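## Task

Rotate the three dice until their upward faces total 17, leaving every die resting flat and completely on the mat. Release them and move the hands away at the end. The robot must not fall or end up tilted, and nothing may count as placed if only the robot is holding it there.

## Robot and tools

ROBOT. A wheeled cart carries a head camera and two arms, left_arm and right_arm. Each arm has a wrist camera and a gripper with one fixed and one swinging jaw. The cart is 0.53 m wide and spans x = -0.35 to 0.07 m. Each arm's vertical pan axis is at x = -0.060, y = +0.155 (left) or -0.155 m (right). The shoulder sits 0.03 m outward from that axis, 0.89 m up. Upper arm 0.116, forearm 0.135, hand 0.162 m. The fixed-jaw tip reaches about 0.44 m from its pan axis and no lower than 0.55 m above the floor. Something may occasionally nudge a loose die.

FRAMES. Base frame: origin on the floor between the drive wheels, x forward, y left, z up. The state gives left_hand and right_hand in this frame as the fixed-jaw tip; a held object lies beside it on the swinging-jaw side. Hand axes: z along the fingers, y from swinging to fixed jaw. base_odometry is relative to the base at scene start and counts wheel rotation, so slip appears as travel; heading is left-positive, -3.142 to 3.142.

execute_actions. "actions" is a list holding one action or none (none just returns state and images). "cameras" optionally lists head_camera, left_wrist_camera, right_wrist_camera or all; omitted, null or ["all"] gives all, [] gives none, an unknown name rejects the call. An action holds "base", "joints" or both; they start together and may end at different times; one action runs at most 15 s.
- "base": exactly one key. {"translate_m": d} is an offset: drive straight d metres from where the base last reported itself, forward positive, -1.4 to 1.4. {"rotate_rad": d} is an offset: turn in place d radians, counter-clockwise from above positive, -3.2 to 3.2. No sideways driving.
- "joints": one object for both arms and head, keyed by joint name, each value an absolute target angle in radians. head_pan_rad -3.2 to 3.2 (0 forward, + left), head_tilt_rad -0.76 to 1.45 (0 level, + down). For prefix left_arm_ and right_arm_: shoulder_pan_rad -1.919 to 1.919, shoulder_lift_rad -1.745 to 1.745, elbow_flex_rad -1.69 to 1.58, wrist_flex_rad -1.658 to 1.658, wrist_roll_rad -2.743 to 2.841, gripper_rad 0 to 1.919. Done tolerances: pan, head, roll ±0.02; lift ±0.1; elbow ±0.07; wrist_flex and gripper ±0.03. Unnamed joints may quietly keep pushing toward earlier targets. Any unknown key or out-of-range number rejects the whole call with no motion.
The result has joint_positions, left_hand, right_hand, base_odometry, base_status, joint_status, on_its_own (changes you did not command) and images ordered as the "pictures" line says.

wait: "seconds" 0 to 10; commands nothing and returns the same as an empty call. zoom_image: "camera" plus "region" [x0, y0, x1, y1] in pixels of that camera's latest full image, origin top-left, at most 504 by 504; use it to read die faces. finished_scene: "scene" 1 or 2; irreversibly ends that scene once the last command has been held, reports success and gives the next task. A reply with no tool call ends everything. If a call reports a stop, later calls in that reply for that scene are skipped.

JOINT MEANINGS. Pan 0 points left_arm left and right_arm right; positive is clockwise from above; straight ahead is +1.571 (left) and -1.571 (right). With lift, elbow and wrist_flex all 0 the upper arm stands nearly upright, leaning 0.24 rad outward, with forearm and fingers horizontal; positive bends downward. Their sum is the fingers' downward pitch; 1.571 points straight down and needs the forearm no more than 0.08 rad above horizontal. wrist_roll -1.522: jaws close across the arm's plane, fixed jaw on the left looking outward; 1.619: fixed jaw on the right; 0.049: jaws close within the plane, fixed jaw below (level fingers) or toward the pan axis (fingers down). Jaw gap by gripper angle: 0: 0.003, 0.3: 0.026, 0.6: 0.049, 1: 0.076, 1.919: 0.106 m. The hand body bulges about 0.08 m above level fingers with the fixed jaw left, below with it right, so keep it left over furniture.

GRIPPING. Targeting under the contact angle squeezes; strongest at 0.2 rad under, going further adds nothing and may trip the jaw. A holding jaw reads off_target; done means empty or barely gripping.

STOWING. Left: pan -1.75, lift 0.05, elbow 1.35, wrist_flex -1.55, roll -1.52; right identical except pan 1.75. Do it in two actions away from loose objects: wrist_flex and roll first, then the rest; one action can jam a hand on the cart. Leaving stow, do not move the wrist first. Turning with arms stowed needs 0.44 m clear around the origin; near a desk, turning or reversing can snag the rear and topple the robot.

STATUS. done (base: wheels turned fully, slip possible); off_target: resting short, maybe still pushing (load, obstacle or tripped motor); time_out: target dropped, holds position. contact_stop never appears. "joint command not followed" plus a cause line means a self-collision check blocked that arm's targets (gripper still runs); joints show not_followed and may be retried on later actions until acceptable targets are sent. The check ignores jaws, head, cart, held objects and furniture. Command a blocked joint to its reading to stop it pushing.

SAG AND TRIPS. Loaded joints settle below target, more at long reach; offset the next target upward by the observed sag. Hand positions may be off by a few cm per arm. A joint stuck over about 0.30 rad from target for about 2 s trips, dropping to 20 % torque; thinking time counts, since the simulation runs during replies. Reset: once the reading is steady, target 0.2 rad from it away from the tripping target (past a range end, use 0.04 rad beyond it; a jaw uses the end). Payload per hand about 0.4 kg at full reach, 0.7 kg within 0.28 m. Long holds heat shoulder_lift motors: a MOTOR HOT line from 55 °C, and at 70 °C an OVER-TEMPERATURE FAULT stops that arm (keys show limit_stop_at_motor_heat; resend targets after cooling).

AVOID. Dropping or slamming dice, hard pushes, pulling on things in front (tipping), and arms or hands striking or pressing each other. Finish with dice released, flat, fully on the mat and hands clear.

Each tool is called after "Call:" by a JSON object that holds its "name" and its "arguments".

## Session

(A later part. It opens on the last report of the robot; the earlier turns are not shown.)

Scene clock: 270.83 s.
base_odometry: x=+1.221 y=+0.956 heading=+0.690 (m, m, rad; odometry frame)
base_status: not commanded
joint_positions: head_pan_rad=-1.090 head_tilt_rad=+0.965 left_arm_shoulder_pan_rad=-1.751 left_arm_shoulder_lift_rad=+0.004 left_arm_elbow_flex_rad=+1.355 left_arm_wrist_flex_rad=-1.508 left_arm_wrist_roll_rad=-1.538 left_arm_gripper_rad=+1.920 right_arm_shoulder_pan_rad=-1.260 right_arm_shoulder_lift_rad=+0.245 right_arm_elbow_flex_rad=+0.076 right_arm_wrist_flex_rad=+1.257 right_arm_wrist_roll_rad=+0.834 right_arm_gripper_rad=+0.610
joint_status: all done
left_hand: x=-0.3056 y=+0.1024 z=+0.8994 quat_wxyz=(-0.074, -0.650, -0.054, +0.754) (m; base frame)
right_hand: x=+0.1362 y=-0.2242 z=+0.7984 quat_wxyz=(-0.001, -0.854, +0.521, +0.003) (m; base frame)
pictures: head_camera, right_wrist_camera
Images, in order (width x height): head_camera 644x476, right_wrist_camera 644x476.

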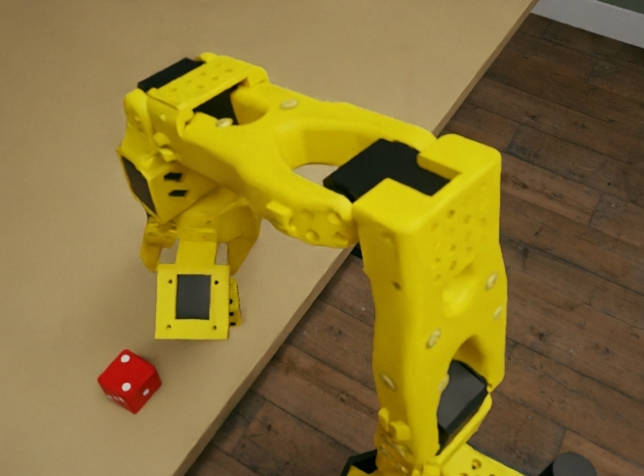

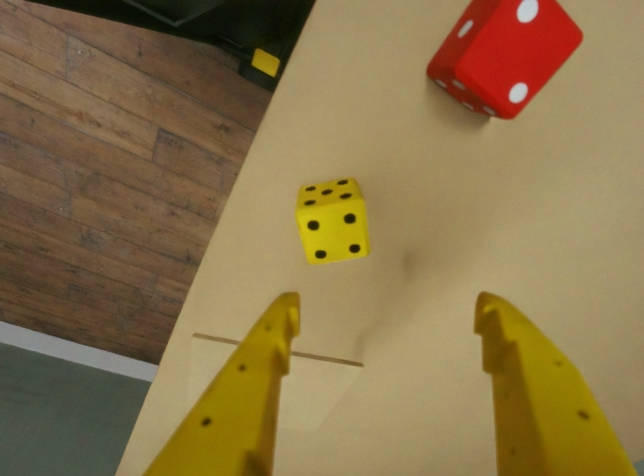

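Call:
{"name": "execute_actions", "arguments": {"actions": [{"joints": {"right_arm_shoulder_pan_rad": -1.213, "right_arm_shoulder_lift_rad": 0.32, "right_arm_elbow_flex_rad": 0.177, "right_arm_wrist_flex_rad": 1.047, "right_arm_wrist_roll_rad": 1.012}}], "cameras": ["right_wrist_camera"]}}

Scene clock: 282.07 s.
base_odometry: x=+1.221 y=+0.956 heading=+0.690 (m, m, rad; odometry frame)
base_status: not commanded
joint_positions: head_pan_rad=-1.090 head_tilt_rad=+0.965 left_arm_shoulder_pan_rad=-1.751 left_arm_shoulder_lift_rad=+0.004 left_arm_elbow_flex_rad=+1.355 left_arm_wrist_flex_rad=-1.508 left_arm_wrist_roll_rad=-1.538 left_arm_gripper_rad=+1.920 right_arm_shoulder_pan_rad=-1.222 right_arm_shoulder_lift_rad=+0.334 right_arm_elbow_flex_rad=+0.179 right_arm_wrist_flex_rad=+1.053 right_arm_wrist_roll_rad=+1.003 right_arm_gripper_rad=+0.610
joint_status: all done
left_hand: x=-0.3056 y=+0.1024 z=+0.8994 quat_wxyz=(-0.074, -0.650, -0.054, +0.754) (m; base frame)
right_hand: x=+0.1353 y=-0.2333 z=+0.7691 quat_wxyz=(+0.000, -0.886, +0.464, -0.003) (m; base frame)
pictures: right_wrist_camera
Images, in order (width x height): right_wrist_camera 644x476.

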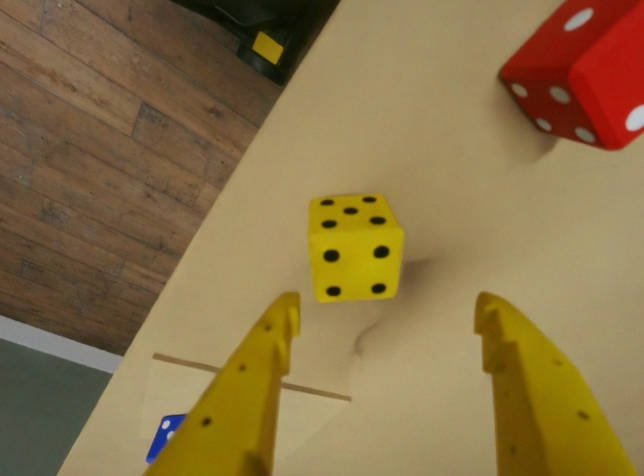

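Call:
{"name": "execute_actions", "arguments": {"actions": [{"joints": {"right_arm_shoulder_pan_rad": -1.2, "right_arm_shoulder_lift_rad": 0.475, "right_arm_elbow_flex_rad": 0.228, "right_arm_wrist_flex_rad": 0.843, "right_arm_gripper_rad": 0.58}}], "cameras": ["right_wrist_camera"]}}

Scene clock: 288.93 s.
base_odometry: x=+1.221 y=+0.956 heading=+0.690 (m, m, rad; odometry frame)
base_status: not commanded
joint_positions: head_pan_rad=-1.090 head_tilt_rad=+0.965 left_arm_shoulder_pan_rad=-1.751 left_arm_shoulder_lift_rad=+0.004 left_arm_elbow_flex_rad=+1.355 left_arm_wrist_flex_rad=-1.508 left_arm_wrist_roll_rad=-1.538 left_arm_gripper_rad=+1.920 right_arm_shoulder_pan_rad=-1.210 right_arm_shoulder_lift_rad=+0.490 right_arm_elbow_flex_rad=+0.231 right_arm_wrist_flex_rad=+0.851 right_arm_wrist_roll_rad=+1.003 right_arm_gripper_rad=+0.590
joint_status: all done
left_hand: x=-0.3056 y=+0.1024 z=+0.8994 quat_wxyz=(-0.074, -0.650, -0.054, +0.754) (m; base frame)
right_hand: x=+0.1325 y=-0.2350 z=+0.7345 quat_wxyz=(+0.000, -0.883, +0.470, +0.000) (m; base frame)
pictures: right_wrist_camera
Images, in order (width x height): right_wrist_camera 644x476.

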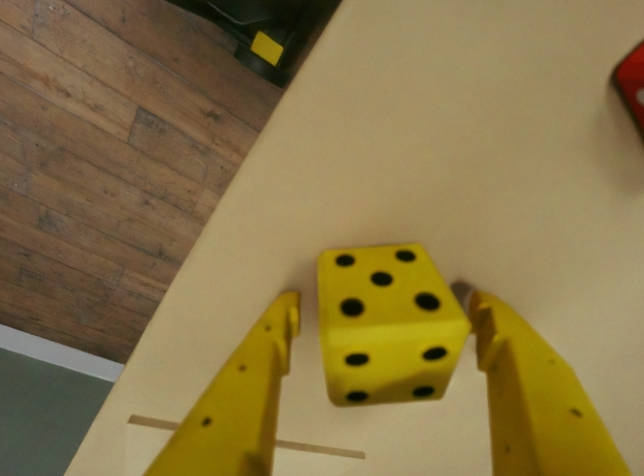

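Call:
{"name": "execute_actions", "arguments": {"actions": [{"joints": {"right_arm_gripper_rad": 0.2}}], "cameras": ["right_wrist_camera"]}}

Scene clock: 295.27 s.
base_odometry: x=+1.221 y=+0.956 heading=+0.690 (m, m, rad; odometry frame)
base_status: not commanded
joint_positions: head_pan_rad=-1.090 head_tilt_rad=+0.965 left_arm_shoulder_pan_rad=-1.751 left_arm_shoulder_lift_rad=+0.004 left_arm_elbow_flex_rad=+1.355 left_arm_wrist_flex_rad=-1.508 left_arm_wrist_roll_rad=-1.538 left_arm_gripper_rad=+1.920 right_arm_shoulder_pan_rad=-1.208 right_arm_shoulder_lift_rad=+0.490 right_arm_elbow_flex_rad=+0.231 right_arm_wrist_flex_rad=+0.849 right_arm_wrist_roll_rad=+1.003 right_arm_gripper_rad=+0.365
joint_status: right_arm_gripper_rad off_target (ended at +0.365, target +0.200)
left_hand: x=-0.3056 y=+0.1024 z=+0.8994 quat_wxyz=(-0.074, -0.650, -0.054, +0.754) (m; base frame)
right_hand: x=+0.1326 y=-0.2353 z=+0.7345 quat_wxyz=(+0.000, -0.883, +0.470, +0.000) (m; base frame)
pictures: right_wrist_camera
Images, in order (width x height): right_wrist_camera 644x476.

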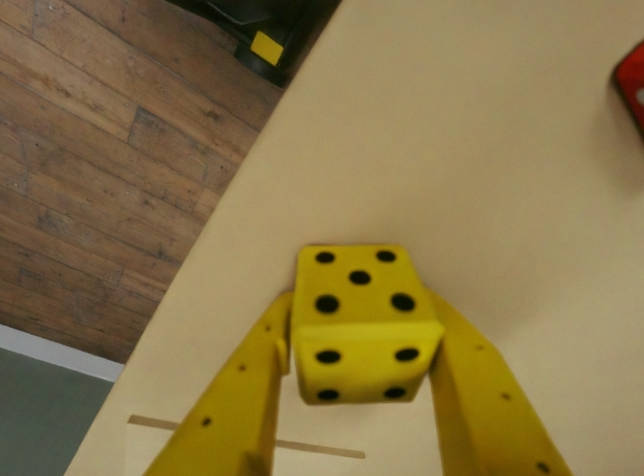

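Call:
{"name": "execute_actions", "arguments": {"actions": [{"joints": {"right_arm_shoulder_lift_rad": -0.05, "right_arm_elbow_flex_rad": 0.82, "right_arm_wrist_flex_rad": -0.46, "right_arm_wrist_roll_rad": -1.522, "right_arm_shoulder_pan_rad": -0.868}}], "cameras": ["right_wrist_camera", "head_camera"]}}

Call:
{"name": "execute_actions", "arguments": {"actions": [{"joints": {"right_arm_shoulder_lift_rad": 0.92, "right_arm_elbow_flex_rad": 0.0, "right_arm_wrist_flex_rad": -0.66}}], "cameras": ["right_wrist_camera", "head_camera"]}}

Scene clock: 307.80 s.
base_odometry: x=+1.221 y=+0.956 heading=+0.690 (m, m, rad; odometry frame)
base_status: not commanded
joint_positions: head_pan_rad=-1.090 head_tilt_rad=+0.965 left_arm_shoulder_pan_rad=-1.751 left_arm_shoulder_lift_rad=+0.004 left_arm_elbow_flex_rad=+1.355 left_arm_wrist_flex_rad=-1.508 left_arm_wrist_roll_rad=-1.538 left_arm_gripper_rad=+1.920 right_arm_shoulder_pan_rad=-0.878 right_arm_shoulder_lift_rad=-0.009 right_arm_elbow_flex_rad=+0.825 right_arm_wrist_flex_rad=-0.441 right_arm_wrist_roll_rad=-1.513 right_arm_gripper_rad=+0.365
joint_status: all done
left_hand: x=-0.3056 y=+0.1024 z=+0.8994 quat_wxyz=(-0.074, -0.650, -0.054, +0.754) (m; base frame)
right_hand: x=+0.1780 y=-0.3425 z=+0.8530 quat_wxyz=(+0.528, +0.277, +0.779, -0.194) (m; base frame)
pictures: head_camera, right_wrist_camera
Images, in order (width x height): head_camera 644x476, right_wrist_camera 644x476.

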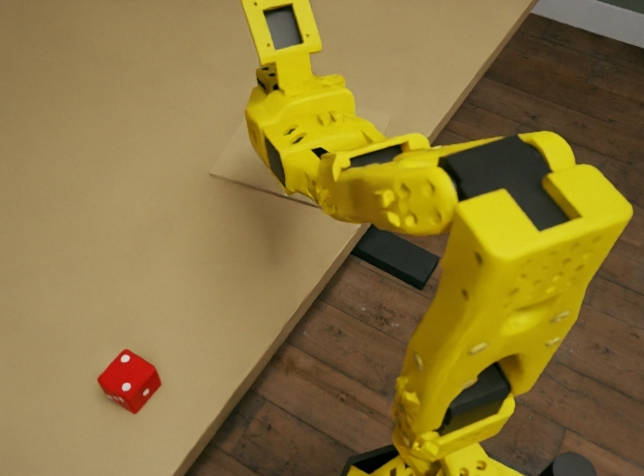

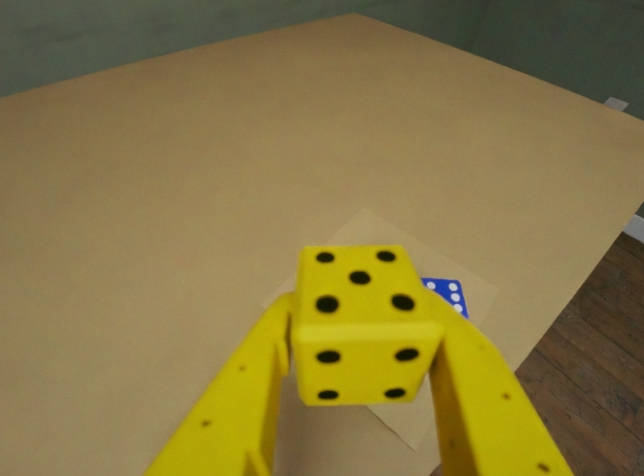

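Scene clock: 309.23 s.
base_odometry: x=+1.221 y=+0.956 heading=+0.690 (m, m, rad; odometry frame)
base_status: not commanded
joint_positions: head_pan_rad=-1.090 head_tilt_rad=+0.965 left_arm_shoulder_pan_rad=-1.751 left_arm_shoulder_lift_rad=+0.004 left_arm_elbow_flex_rad=+1.355 left_arm_wrist_flex_rad=-1.508 left_arm_wrist_roll_rad=-1.538 left_arm_gripper_rad=+1.920 right_arm_shoulder_pan_rad=-0.878 right_arm_shoulder_lift_rad=+0.947 right_arm_elbow_flex_rad=+0.036 right_arm_wrist_flex_rad=-0.643 right_arm_wrist_roll_rad=-1.513 right_arm_gripper_rad=+0.365
joint_status: all done
left_hand: x=-0.3056 y=+0.1024 z=+0.8994 quat_wxyz=(-0.074, -0.650, -0.054, +0.754) (m; base frame)
right_hand: x=+0.2285 y=-0.3844 z=+0.7738 quat_wxyz=(+0.542, +0.274, +0.769, -0.199) (m; base frame)
pictures: head_camera, right_wrist_camera
Images, in order (width x height): head_camera 644x476, right_wrist_camera 644x476.

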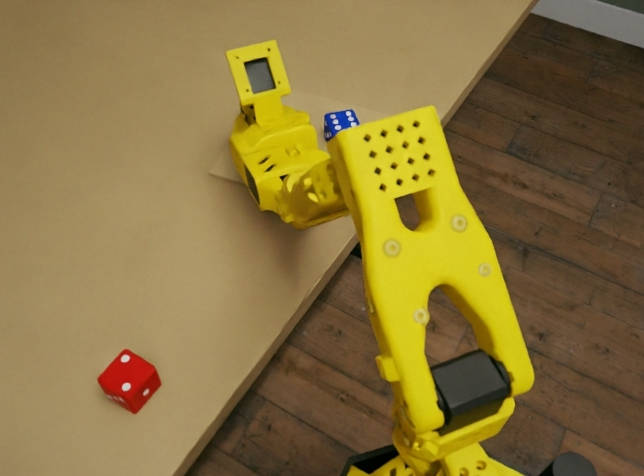

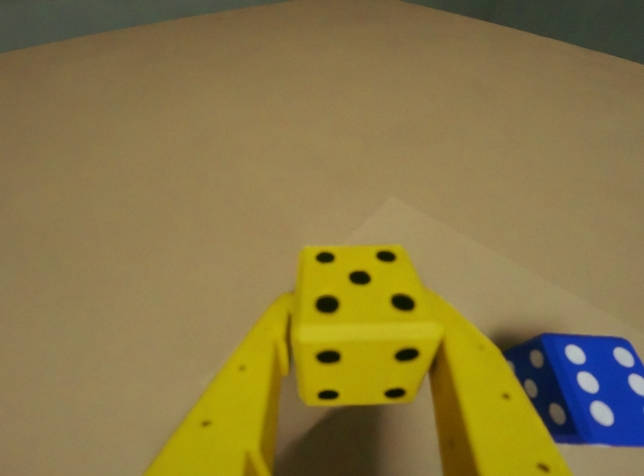

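Call:
{"name": "execute_actions", "arguments": {"actions": [{"joints": {"right_arm_shoulder_lift_rad": 1.14, "right_arm_elbow_flex_rad": -0.17, "right_arm_wrist_flex_rad": -0.72}}], "cameras": ["right_wrist_camera", "head_camera"]}}

Scene clock: 318.53 s.
base_odometry: x=+1.221 y=+0.956 heading=+0.690 (m, m, rad; odometry frame)
base_status: not commanded
joint_positions: head_pan_rad=-1.090 head_tilt_rad=+0.965 left_arm_shoulder_pan_rad=-1.751 left_arm_shoulder_lift_rad=+0.004 left_arm_elbow_flex_rad=+1.355 left_arm_wrist_flex_rad=-1.508 left_arm_wrist_roll_rad=-1.538 left_arm_gripper_rad=+1.920 right_arm_shoulder_pan_rad=-0.878 right_arm_shoulder_lift_rad=+1.168 right_arm_elbow_flex_rad=-0.133 right_arm_wrist_flex_rad=-0.702 right_arm_wrist_roll_rad=-1.513 right_arm_gripper_rad=+0.365
joint_status: all done
left_hand: x=-0.3056 y=+0.1024 z=+0.8994 quat_wxyz=(-0.074, -0.650, -0.054, +0.754) (m; base frame)
right_hand: x=+0.2295 y=-0.3852 z=+0.7461 quat_wxyz=(+0.544, +0.273, +0.768, -0.199) (m; base frame)
pictures: head_camera, right_wrist_camera
Images, in order (width x height): head_camera 644x476, right_wrist_camera 644x476.

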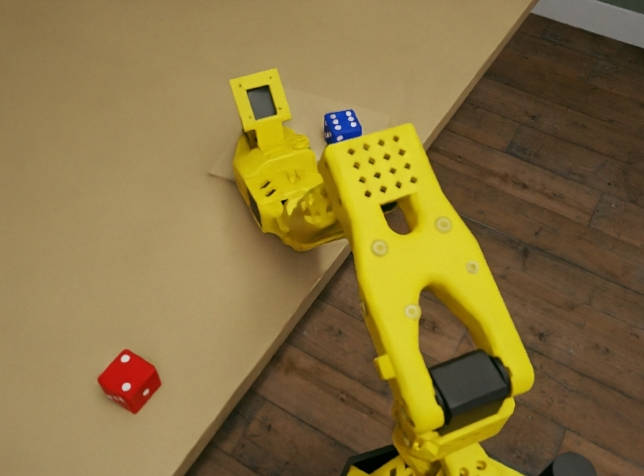

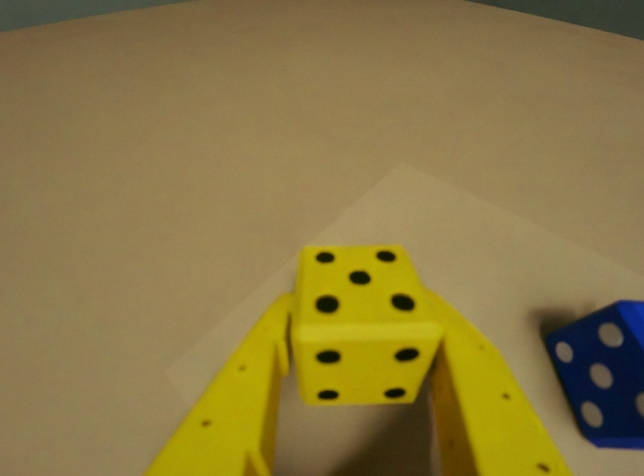

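Call:
{"name": "execute_actions", "arguments": {"actions": [{"joints": {"right_arm_gripper_rad": 0.6}}], "cameras": ["right_wrist_camera"]}}

Scene clock: 324.40 s.
base_odometry: x=+1.221 y=+0.956 heading=+0.690 (m, m, rad; odometry frame)
base_status: not commanded
joint_positions: head_pan_rad=-1.090 head_tilt_rad=+0.965 left_arm_shoulder_pan_rad=-1.751 left_arm_shoulder_lift_rad=+0.004 left_arm_elbow_flex_rad=+1.355 left_arm_wrist_flex_rad=-1.508 left_arm_wrist_roll_rad=-1.538 left_arm_gripper_rad=+1.920 right_arm_shoulder_pan_rad=-0.878 right_arm_shoulder_lift_rad=+1.168 right_arm_elbow_flex_rad=-0.136 right_arm_wrist_flex_rad=-0.703 right_arm_wrist_roll_rad=-1.513 right_arm_gripper_rad=+0.589
joint_status: all done
left_hand: x=-0.3056 y=+0.1024 z=+0.8994 quat_wxyz=(-0.074, -0.650, -0.054, +0.754) (m; base frame)
right_hand: x=+0.2300 y=-0.3856 z=+0.7470 quat_wxyz=(+0.546, +0.272, +0.766, -0.200) (m; base frame)
pictures: right_wrist_camera
Images, in order (width x height): right_wrist_camera 644x476.

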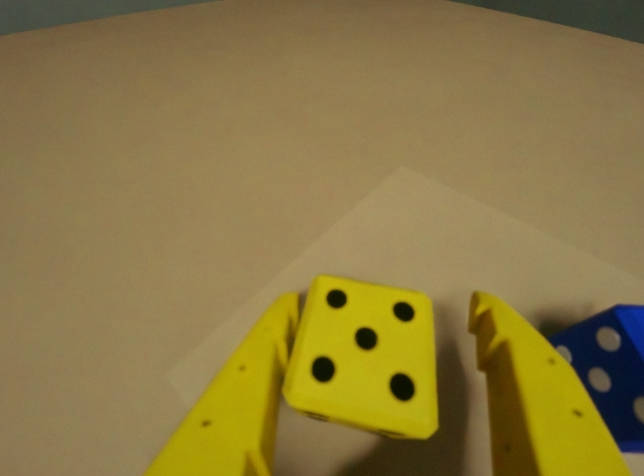

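Call:
{"name": "execute_actions", "arguments": {"actions": [{"joints": {"right_arm_shoulder_lift_rad": 0.85, "right_arm_wrist_flex_rad": -0.8}}], "cameras": ["right_wrist_camera", "head_camera"]}}

Scene clock: 328.33 s.
base_odometry: x=+1.221 y=+0.956 heading=+0.690 (m, m, rad; odometry frame)
base_status: not commanded
joint_positions: head_pan_rad=-1.090 head_tilt_rad=+0.965 left_arm_shoulder_pan_rad=-1.751 left_arm_shoulder_lift_rad=+0.004 left_arm_elbow_flex_rad=+1.355 left_arm_wrist_flex_rad=-1.508 left_arm_wrist_roll_rad=-1.538 left_arm_gripper_rad=+1.920 right_arm_shoulder_pan_rad=-0.878 right_arm_shoulder_lift_rad=+0.909 right_arm_elbow_flex_rad=-0.136 right_arm_wrist_flex_rad=-0.786 right_arm_wrist_roll_rad=-1.513 right_arm_gripper_rad=+0.590
joint_status: all done
left_hand: x=-0.3056 y=+0.1024 z=+0.8994 quat_wxyz=(-0.074, -0.650, -0.054, +0.754) (m; base frame)
right_hand: x=+0.2505 y=-0.4026 z=+0.8524 quat_wxyz=(+0.668, +0.235, +0.662, -0.245) (m; base frame)
pictures: head_camera, right_wrist_camera
Images, in order (width x height): head_camera 644x476, right_wrist_camera 644x476.

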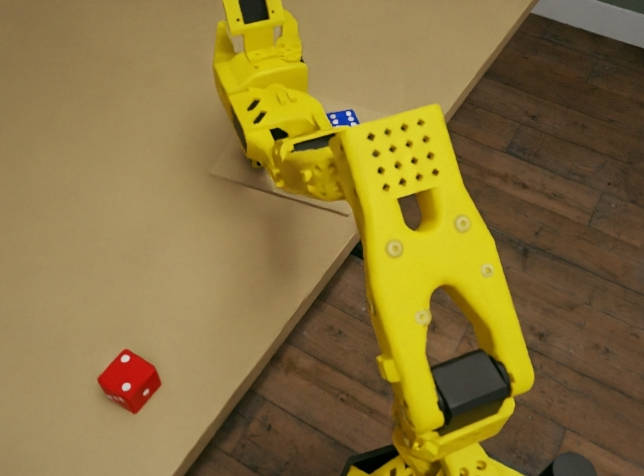

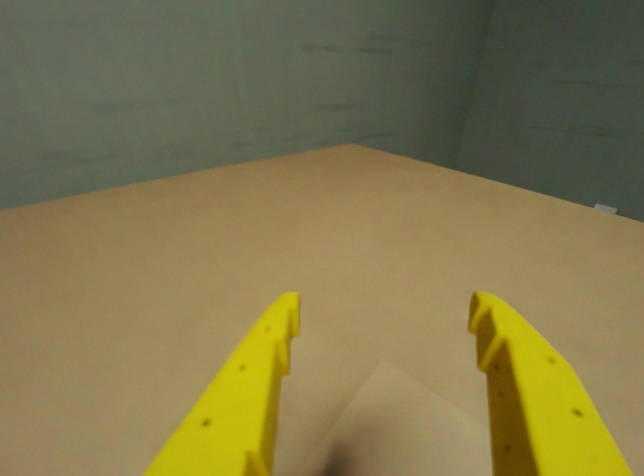

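Call:
{"name": "execute_actions", "arguments": {"actions": [{"joints": {"right_arm_shoulder_pan_rad": -1.762, "right_arm_shoulder_lift_rad": 0.485, "right_arm_elbow_flex_rad": -0.385, "right_arm_wrist_flex_rad": 1.403, "right_arm_wrist_roll_rad": -1.984, "right_arm_gripper_rad": 0.62}}], "cameras": ["right_wrist_camera", "head_camera"]}}

Scene clock: 343.37 s.
base_odometry: x=+1.221 y=+0.956 heading=+0.690 (m, m, rad; odometry frame)
base_status: not commanded
joint_positions: head_pan_rad=-1.090 head_tilt_rad=+0.965 left_arm_shoulder_pan_rad=-1.751 left_arm_shoulder_lift_rad=+0.004 left_arm_elbow_flex_rad=+1.355 left_arm_wrist_flex_rad=-1.508 left_arm_wrist_roll_rad=-1.538 left_arm_gripper_rad=+1.920 right_arm_shoulder_pan_rad=-1.754 right_arm_shoulder_lift_rad=+0.538 right_arm_elbow_flex_rad=-0.350 right_arm_wrist_flex_rad=+1.397 right_arm_wrist_roll_rad=-1.974 right_arm_gripper_rad=+0.610
joint_status: all done
left_hand: x=-0.3056 y=+0.1024 z=+0.8994 quat_wxyz=(-0.074, -0.650, -0.054, +0.754) (m; base frame)
right_hand: x=+0.1813 y=-0.1031 z=+0.7958 quat_wxyz=(-0.006, +0.134, +0.991, -0.002) (m; base frame)
pictures: head_camera, right_wrist_camera
Images, in order (width x height): head_camera 644x476, right_wrist_camera 644x476.

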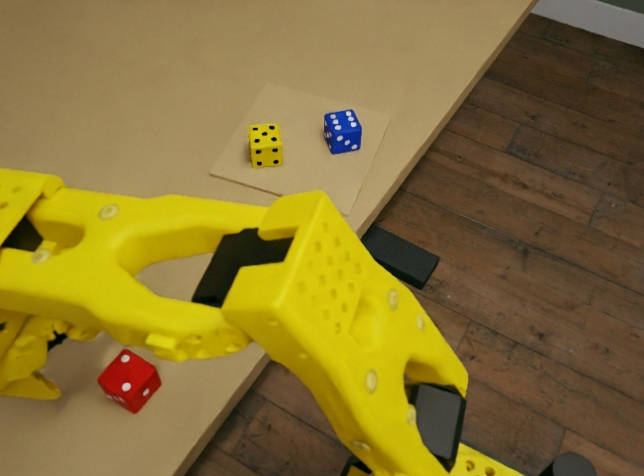

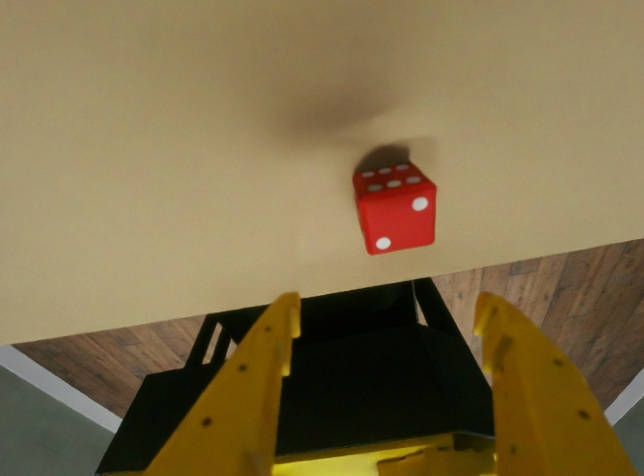

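Call:
{"name": "execute_actions", "arguments": {"actions": [{"joints": {"right_arm_shoulder_pan_rad": -1.644, "right_arm_shoulder_lift_rad": 0.51, "right_arm_elbow_flex_rad": -0.132, "right_arm_wrist_flex_rad": 1.16, "right_arm_wrist_roll_rad": -1.715}}], "cameras": ["right_wrist_camera"]}}

Scene clock: 355.60 s.
base_odometry: x=+1.221 y=+0.956 heading=+0.690 (m, m, rad; odometry frame)
base_status: not commanded
joint_positions: head_pan_rad=-1.090 head_tilt_rad=+0.965 left_arm_shoulder_pan_rad=-1.751 left_arm_shoulder_lift_rad=+0.004 left_arm_elbow_flex_rad=+1.355 left_arm_wrist_flex_rad=-1.508 left_arm_wrist_roll_rad=-1.538 left_arm_gripper_rad=+1.920 right_arm_shoulder_pan_rad=-1.653 right_arm_shoulder_lift_rad=+0.538 right_arm_elbow_flex_rad=-0.128 right_arm_wrist_flex_rad=+1.167 right_arm_wrist_roll_rad=-1.724 right_arm_gripper_rad=+0.610
joint_status: all done
left_hand: x=-0.3056 y=+0.1024 z=+0.8994 quat_wxyz=(-0.074, -0.650, -0.054, +0.754) (m; base frame)
right_hand: x=+0.1769 y=-0.1279 z=+0.7669 quat_wxyz=(-0.003, +0.060, +0.998, +0.000) (m; base frame)
pictures: right_wrist_camera
Images, in order (width x height): right_wrist_camera 644x476.

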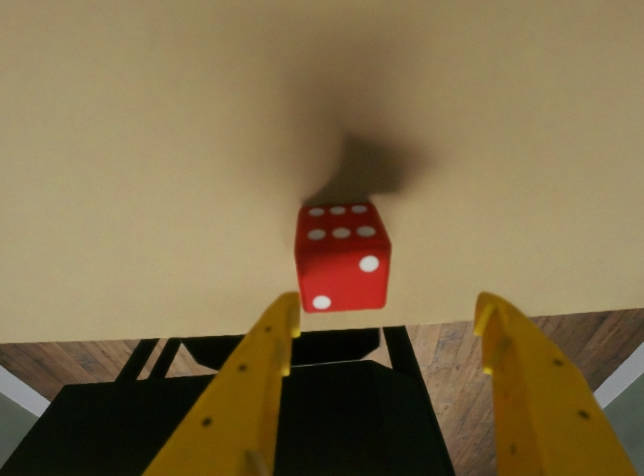

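Call:
{"name": "execute_actions", "arguments": {"actions": [{"joints": {"right_arm_shoulder_pan_rad": -1.697, "right_arm_wrist_roll_rad": -1.768}}], "cameras": []}}

Call:
{"name": "execute_actions", "arguments": {"actions": [{"joints": {"right_arm_shoulder_lift_rad": 0.632, "right_arm_elbow_flex_rad": -0.056, "right_arm_wrist_flex_rad": 0.968, "right_arm_gripper_rad": 0.6}}], "cameras": ["right_wrist_camera"]}}

Scene clock: 363.83 s.
base_odometry: x=+1.221 y=+0.956 heading=+0.690 (m, m, rad; odometry frame)
base_status: not commanded
joint_positions: head_pan_rad=-1.090 head_tilt_rad=+0.965 left_arm_shoulder_pan_rad=-1.751 left_arm_shoulder_lift_rad=+0.004 left_arm_elbow_flex_rad=+1.355 left_arm_wrist_flex_rad=-1.508 left_arm_wrist_roll_rad=-1.538 left_arm_gripper_rad=+1.920 right_arm_shoulder_pan_rad=-1.688 right_arm_shoulder_lift_rad=+0.538 right_arm_elbow_flex_rad=-0.128 right_arm_wrist_flex_rad=+1.167 right_arm_wrist_roll_rad=-1.760 right_arm_gripper_rad=+0.610
joint_status: all done
left_hand: x=-0.3056 y=+0.1024 z=+0.8994 quat_wxyz=(-0.074, -0.650, -0.054, +0.754) (m; base frame)
right_hand: x=+0.1761 y=-0.1196 z=+0.7669 quat_wxyz=(-0.003, +0.060, +0.998, +0.000) (m; base frame)
pictures: none
No camera images: the call's "cameras" was empty. Leave "cameras" out to get every camera's image.

Scene clock: 364.70 s.
base_odometry: x=+1.221 y=+0.956 heading=+0.690 (m, m, rad; odometry frame)
base_status: not commanded
joint_positions: head_pan_rad=-1.090 head_tilt_rad=+0.965 left_arm_shoulder_pan_rad=-1.751 left_arm_shoulder_lift_rad=+0.004 left_arm_elbow_flex_rad=+1.355 left_arm_wrist_flex_rad=-1.508 left_arm_wrist_roll_rad=-1.538 left_arm_gripper_rad=+1.920 right_arm_shoulder_pan_rad=-1.688 right_arm_shoulder_lift_rad=+0.651 right_arm_elbow_flex_rad=-0.053 right_arm_wrist_flex_rad=+0.975 right_arm_wrist_roll_rad=-1.760 right_arm_gripper_rad=+0.610
joint_status: all done
left_hand: x=-0.3056 y=+0.1024 z=+0.8994 quat_wxyz=(-0.074, -0.650, -0.054, +0.754) (m; base frame)
right_hand: x=+0.1740 y=-0.1198 z=+0.7344 quat_wxyz=(-0.001, +0.060, +0.998, +0.000) (m; base frame)
pictures: right_wrist_camera
Images, in order (width x height): right_wrist_camera 644x476.

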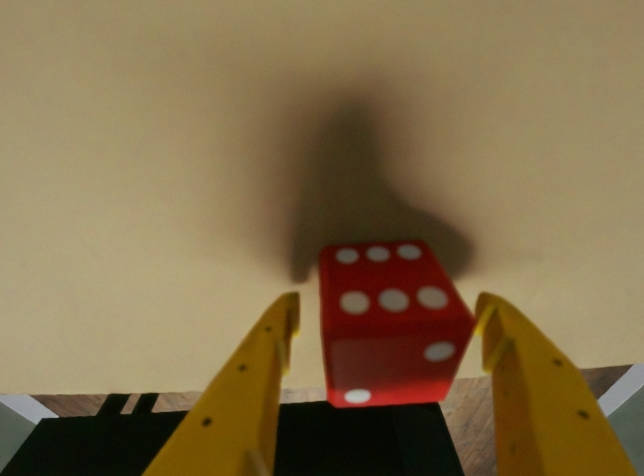

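Call:
{"name": "execute_actions", "arguments": {"actions": [{"joints": {"right_arm_gripper_rad": 0.2}}], "cameras": ["right_wrist_camera"]}}

Scene clock: 367.20 s.
base_odometry: x=+1.221 y=+0.956 heading=+0.690 (m, m, rad; odometry frame)
base_status: not commanded
joint_positions: head_pan_rad=-1.090 head_tilt_rad=+0.965 left_arm_shoulder_pan_rad=-1.751 left_arm_shoulder_lift_rad=+0.004 left_arm_elbow_flex_rad=+1.355 left_arm_wrist_flex_rad=-1.508 left_arm_wrist_roll_rad=-1.538 left_arm_gripper_rad=+1.920 right_arm_shoulder_pan_rad=-1.688 right_arm_shoulder_lift_rad=+0.651 right_arm_elbow_flex_rad=-0.053 right_arm_wrist_flex_rad=+0.975 right_arm_wrist_roll_rad=-1.760 right_arm_gripper_rad=+0.365
joint_status: right_arm_gripper_rad off_target (ended at +0.365, target +0.200)
left_hand: x=-0.3056 y=+0.1024 z=+0.8994 quat_wxyz=(-0.074, -0.650, -0.054, +0.754) (m; base frame)
right_hand: x=+0.1740 y=-0.1198 z=+0.7344 quat_wxyz=(-0.001, +0.060, +0.998, +0.000) (m; base frame)
pictures: right_wrist_camera
Images, in order (width x height): right_wrist_camera 644x476.

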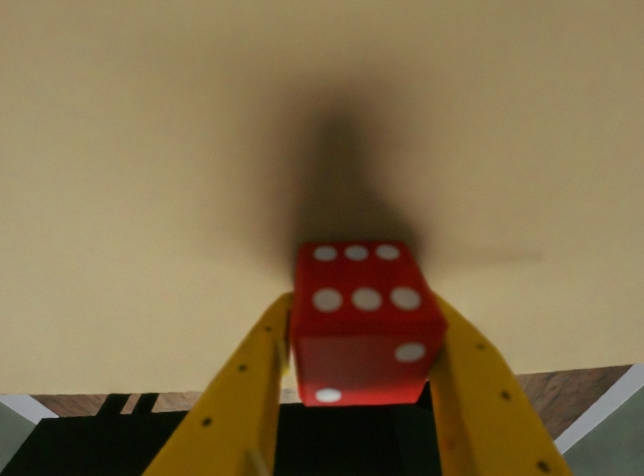

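Call:
{"name": "execute_actions", "arguments": {"actions": [{"joints": {"right_arm_shoulder_lift_rad": 0.17, "right_arm_elbow_flex_rad": 0.4, "right_arm_wrist_flex_rad": -0.32, "right_arm_wrist_roll_rad": -1.513, "right_arm_shoulder_pan_rad": -0.724}}], "cameras": []}}

Call:
{"name": "execute_actions", "arguments": {"actions": [{"joints": {"right_arm_shoulder_lift_rad": 0.74, "right_arm_elbow_flex_rad": 0.53, "right_arm_wrist_flex_rad": -0.985}}], "cameras": ["right_wrist_camera", "head_camera"]}}

Scene clock: 392.20 s.
base_odometry: x=+1.221 y=+0.956 heading=+0.690 (m, m, rad; odometry frame)
base_status: not commanded
joint_positions: head_pan_rad=-1.090 head_tilt_rad=+0.965 left_arm_shoulder_pan_rad=-1.751 left_arm_shoulder_lift_rad=+0.004 left_arm_elbow_flex_rad=+1.355 left_arm_wrist_flex_rad=-1.508 left_arm_wrist_roll_rad=-1.538 left_arm_gripper_rad=+1.920 right_arm_shoulder_pan_rad=-0.732 right_arm_shoulder_lift_rad=+0.222 right_arm_elbow_flex_rad=+0.406 right_arm_wrist_flex_rad=-0.301 right_arm_wrist_roll_rad=-1.522 right_arm_gripper_rad=+0.365
joint_status: all done
left_hand: x=-0.3056 y=+0.1024 z=+0.8994 quat_wxyz=(-0.074, -0.650, -0.054, +0.754) (m; base frame)
right_hand: x=+0.1776 y=-0.4076 z=+0.8710 quat_wxyz=(+0.532, +0.331, +0.742, -0.237) (m; base frame)
pictures: none
No camera images: the call's "cameras" was empty. Leave "cameras" out to get every camera's image.

Scene clock: 393.47 s.
base_odometry: x=+1.221 y=+0.956 heading=+0.690 (m, m, rad; odometry frame)
base_status: not commanded
joint_positions: head_pan_rad=-1.090 head_tilt_rad=+0.965 left_arm_shoulder_pan_rad=-1.751 left_arm_shoulder_lift_rad=+0.004 left_arm_elbow_flex_rad=+1.355 left_arm_wrist_flex_rad=-1.508 left_arm_wrist_roll_rad=-1.538 left_arm_gripper_rad=+1.920 right_arm_shoulder_pan_rad=-0.732 right_arm_shoulder_lift_rad=+0.760 right_arm_elbow_flex_rad=+0.535 right_arm_wrist_flex_rad=-0.967 right_arm_wrist_roll_rad=-1.522 right_arm_gripper_rad=+0.365
joint_status: all done
left_hand: x=-0.3056 y=+0.1024 z=+0.8994 quat_wxyz=(-0.074, -0.650, -0.054, +0.754) (m; base frame)
right_hand: x=+0.1610 y=-0.3892 z=+0.7760 quat_wxyz=(+0.532, +0.331, +0.743, -0.237) (m; base frame)
pictures: head_camera, right_wrist_camera
Images, in order (width x height): head_camera 644x476, right_wrist_camera 644x476.

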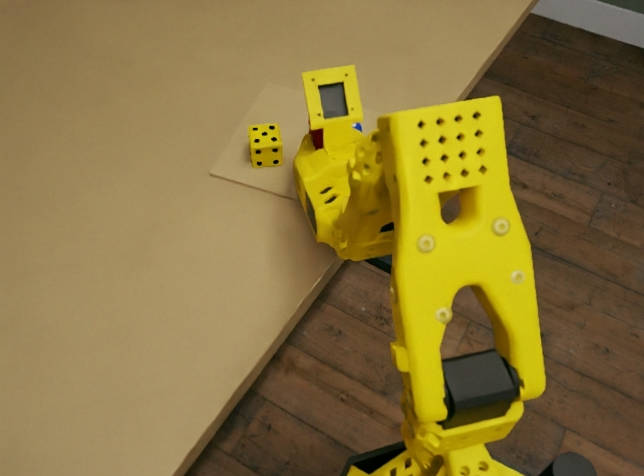

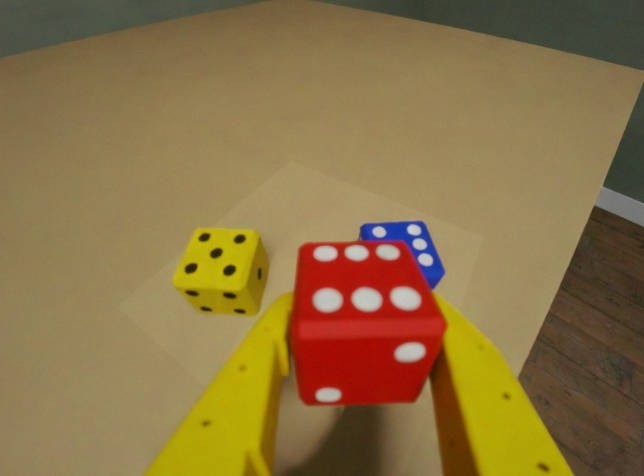

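Call:
{"name": "execute_actions", "arguments": {"actions": [{"joints": {"right_arm_shoulder_lift_rad": 1.0, "right_arm_elbow_flex_rad": 0.34, "right_arm_wrist_flex_rad": -1.082}}], "cameras": ["right_wrist_camera", "head_camera"]}}

Scene clock: 397.33 s.
base_odometry: x=+1.221 y=+0.956 heading=+0.690 (m, m, rad; odometry frame)
base_status: not commanded
joint_positions: head_pan_rad=-1.090 head_tilt_rad=+0.965 left_arm_shoulder_pan_rad=-1.751 left_arm_shoulder_lift_rad=+0.004 left_arm_elbow_flex_rad=+1.355 left_arm_wrist_flex_rad=-1.508 left_arm_wrist_roll_rad=-1.538 left_arm_gripper_rad=+1.920 right_arm_shoulder_pan_rad=-0.732 right_arm_shoulder_lift_rad=+1.021 right_arm_elbow_flex_rad=+0.367 right_arm_wrist_flex_rad=-1.064 right_arm_wrist_roll_rad=-1.522 right_arm_gripper_rad=+0.365
joint_status: all done
left_hand: x=-0.3056 y=+0.1024 z=+0.8994 quat_wxyz=(-0.074, -0.650, -0.054, +0.754) (m; base frame)
right_hand: x=+0.1615 y=-0.3898 z=+0.7458 quat_wxyz=(+0.533, +0.330, +0.742, -0.238) (m; base frame)
pictures: head_camera, right_wrist_camera
Images, in order (width x height): head_camera 644x476, right_wrist_camera 644x476.

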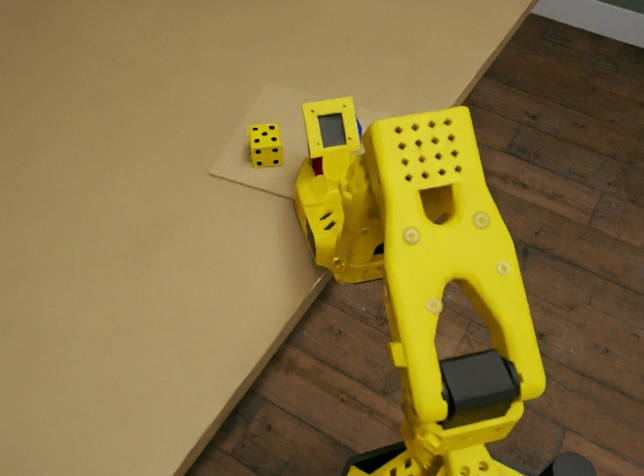

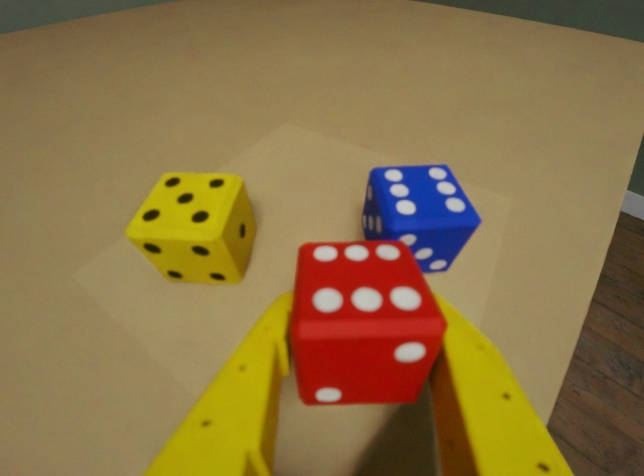

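Call:
{"name": "execute_actions", "arguments": {"actions": [{"joints": {"right_arm_shoulder_pan_rad": -0.77}}], "cameras": []}}

Call:
{"name": "execute_actions", "arguments": {"actions": [{"joints": {"right_arm_gripper_rad": 0.65}}], "cameras": ["right_wrist_camera"]}}

Scene clock: 406.00 s.
base_odometry: x=+1.221 y=+0.956 heading=+0.690 (m, m, rad; odometry frame)
base_status: not commanded
joint_positions: head_pan_rad=-1.090 head_tilt_rad=+0.965 left_arm_shoulder_pan_rad=-1.751 left_arm_shoulder_lift_rad=+0.004 left_arm_elbow_flex_rad=+1.355 left_arm_wrist_flex_rad=-1.508 left_arm_wrist_roll_rad=-1.538 left_arm_gripper_rad=+1.920 right_arm_shoulder_pan_rad=-0.762 right_arm_shoulder_lift_rad=+1.021 right_arm_elbow_flex_rad=+0.367 right_arm_wrist_flex_rad=-1.064 right_arm_wrist_roll_rad=-1.522 right_arm_gripper_rad=+0.365
joint_status: all done
left_hand: x=-0.3056 y=+0.1024 z=+0.8994 quat_wxyz=(-0.074, -0.650, -0.054, +0.754) (m; base frame)
right_hand: x=+0.1683 y=-0.3832 z=+0.7458 quat_wxyz=(+0.536, +0.320, +0.747, -0.230) (m; base frame)
pictures: none
No camera images: the call's "cameras" was empty. Leave "cameras" out to get every camera's image.

Scene clock: 406.77 s.
base_odometry: x=+1.221 y=+0.956 heading=+0.690 (m, m, rad; odometry frame)
base_status: not commanded
joint_positions: head_pan_rad=-1.090 head_tilt_rad=+0.965 left_arm_shoulder_pan_rad=-1.751 left_arm_shoulder_lift_rad=+0.004 left_arm_elbow_flex_rad=+1.355 left_arm_wrist_flex_rad=-1.508 left_arm_wrist_roll_rad=-1.538 left_arm_gripper_rad=+1.920 right_arm_shoulder_pan_rad=-0.762 right_arm_shoulder_lift_rad=+1.021 right_arm_elbow_flex_rad=+0.364 right_arm_wrist_flex_rad=-1.067 right_arm_wrist_roll_rad=-1.522 right_arm_gripper_rad=+0.639
joint_status: all done
left_hand: x=-0.3056 y=+0.1024 z=+0.8994 quat_wxyz=(-0.074, -0.650, -0.054, +0.754) (m; base frame)
right_hand: x=+0.1688 y=-0.3837 z=+0.7469 quat_wxyz=(+0.539, +0.319, +0.745, -0.231) (m; base frame)
pictures: right_wrist_camera
Images, in order (width x height): right_wrist_camera 644x476.

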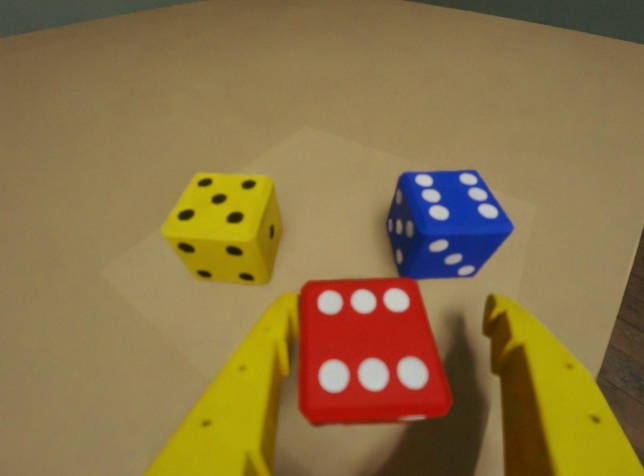

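Call:
{"name": "execute_actions", "arguments": {"actions": [{"joints": {"right_arm_shoulder_lift_rad": 0.7}}], "cameras": []}}

Call:
{"name": "execute_actions", "arguments": {"actions": [{"joints": {"right_arm_shoulder_lift_rad": 0.0, "right_arm_elbow_flex_rad": 0.9, "right_arm_wrist_flex_rad": -0.9, "right_arm_shoulder_pan_rad": -1.75}}], "cameras": ["head_camera"]}}

Scene clock: 414.47 s.
base_odometry: x=+1.221 y=+0.956 heading=+0.690 (m, m, rad; odometry frame)
base_status: not commanded
joint_positions: head_pan_rad=-1.090 head_tilt_rad=+0.965 left_arm_shoulder_pan_rad=-1.751 left_arm_shoulder_lift_rad=+0.004 left_arm_elbow_flex_rad=+1.355 left_arm_wrist_flex_rad=-1.508 left_arm_wrist_roll_rad=-1.538 left_arm_gripper_rad=+1.920 right_arm_shoulder_pan_rad=-0.762 right_arm_shoulder_lift_rad=+0.751 right_arm_elbow_flex_rad=+0.364 right_arm_wrist_flex_rad=-1.067 right_arm_wrist_roll_rad=-1.522 right_arm_gripper_rad=+0.640
joint_status: all done
left_hand: x=-0.3056 y=+0.1024 z=+0.8994 quat_wxyz=(-0.074, -0.650, -0.054, +0.754) (m; base frame)
right_hand: x=+0.1885 y=-0.4044 z=+0.8303 quat_wxyz=(+0.634, +0.285, +0.666, -0.272) (m; base frame)
pictures: none
No camera images: the call's "cameras" was empty. Leave "cameras" out to get every camera's image.

Scene clock: 415.93 s.
base_odometry: x=+1.221 y=+0.956 heading=+0.690 (m, m, rad; odometry frame)
base_status: not commanded
joint_positions: head_pan_rad=-1.090 head_tilt_rad=+0.965 left_arm_shoulder_pan_rad=-1.751 left_arm_shoulder_lift_rad=+0.004 left_arm_elbow_flex_rad=+1.355 left_arm_wrist_flex_rad=-1.508 left_arm_wrist_roll_rad=-1.538 left_arm_gripper_rad=+1.920 right_arm_shoulder_pan_rad=-1.740 right_arm_shoulder_lift_rad=+0.041 right_arm_elbow_flex_rad=+0.903 right_arm_wrist_flex_rad=-0.901 right_arm_wrist_roll_rad=-1.522 right_arm_gripper_rad=+0.640
joint_status: all done
left_hand: x=-0.3056 y=+0.1024 z=+0.8994 quat_wxyz=(-0.074, -0.650, -0.054, +0.754) (m; base frame)
right_hand: x=+0.2410 y=-0.0957 z=+0.8922 quat_wxyz=(+0.689, -0.061, +0.719, +0.058) (m; base frame)
pictures: head_camera
Images, in order (width x height): head_camera 644x476.

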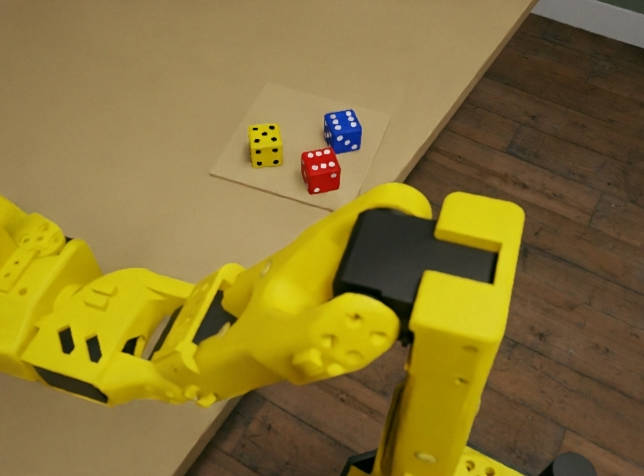

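Call:
{"name": "zoom_image", "arguments": {"camera": "head_camera", "region": [190, 70, 410, 230]}}

Region (190, 70, 410, 230) of head_camera's 644x476 image, scaled by 2.291; it fills the top 367 rows of this view, and the rest is white.

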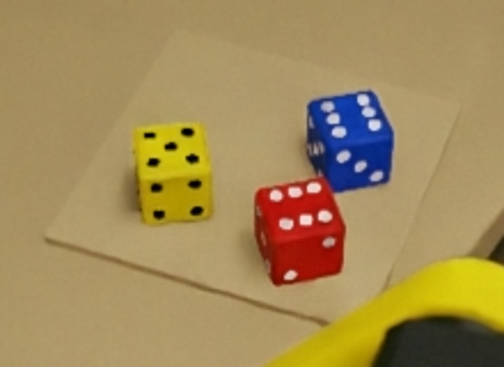

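All three dice are flat and fully on the mat with tops 5 + 6 + 6 = 17, and the arm is clear.

Call:
{"name": "finished_scene", "arguments": {"scene": 2}}

The scene is finished: the task was done.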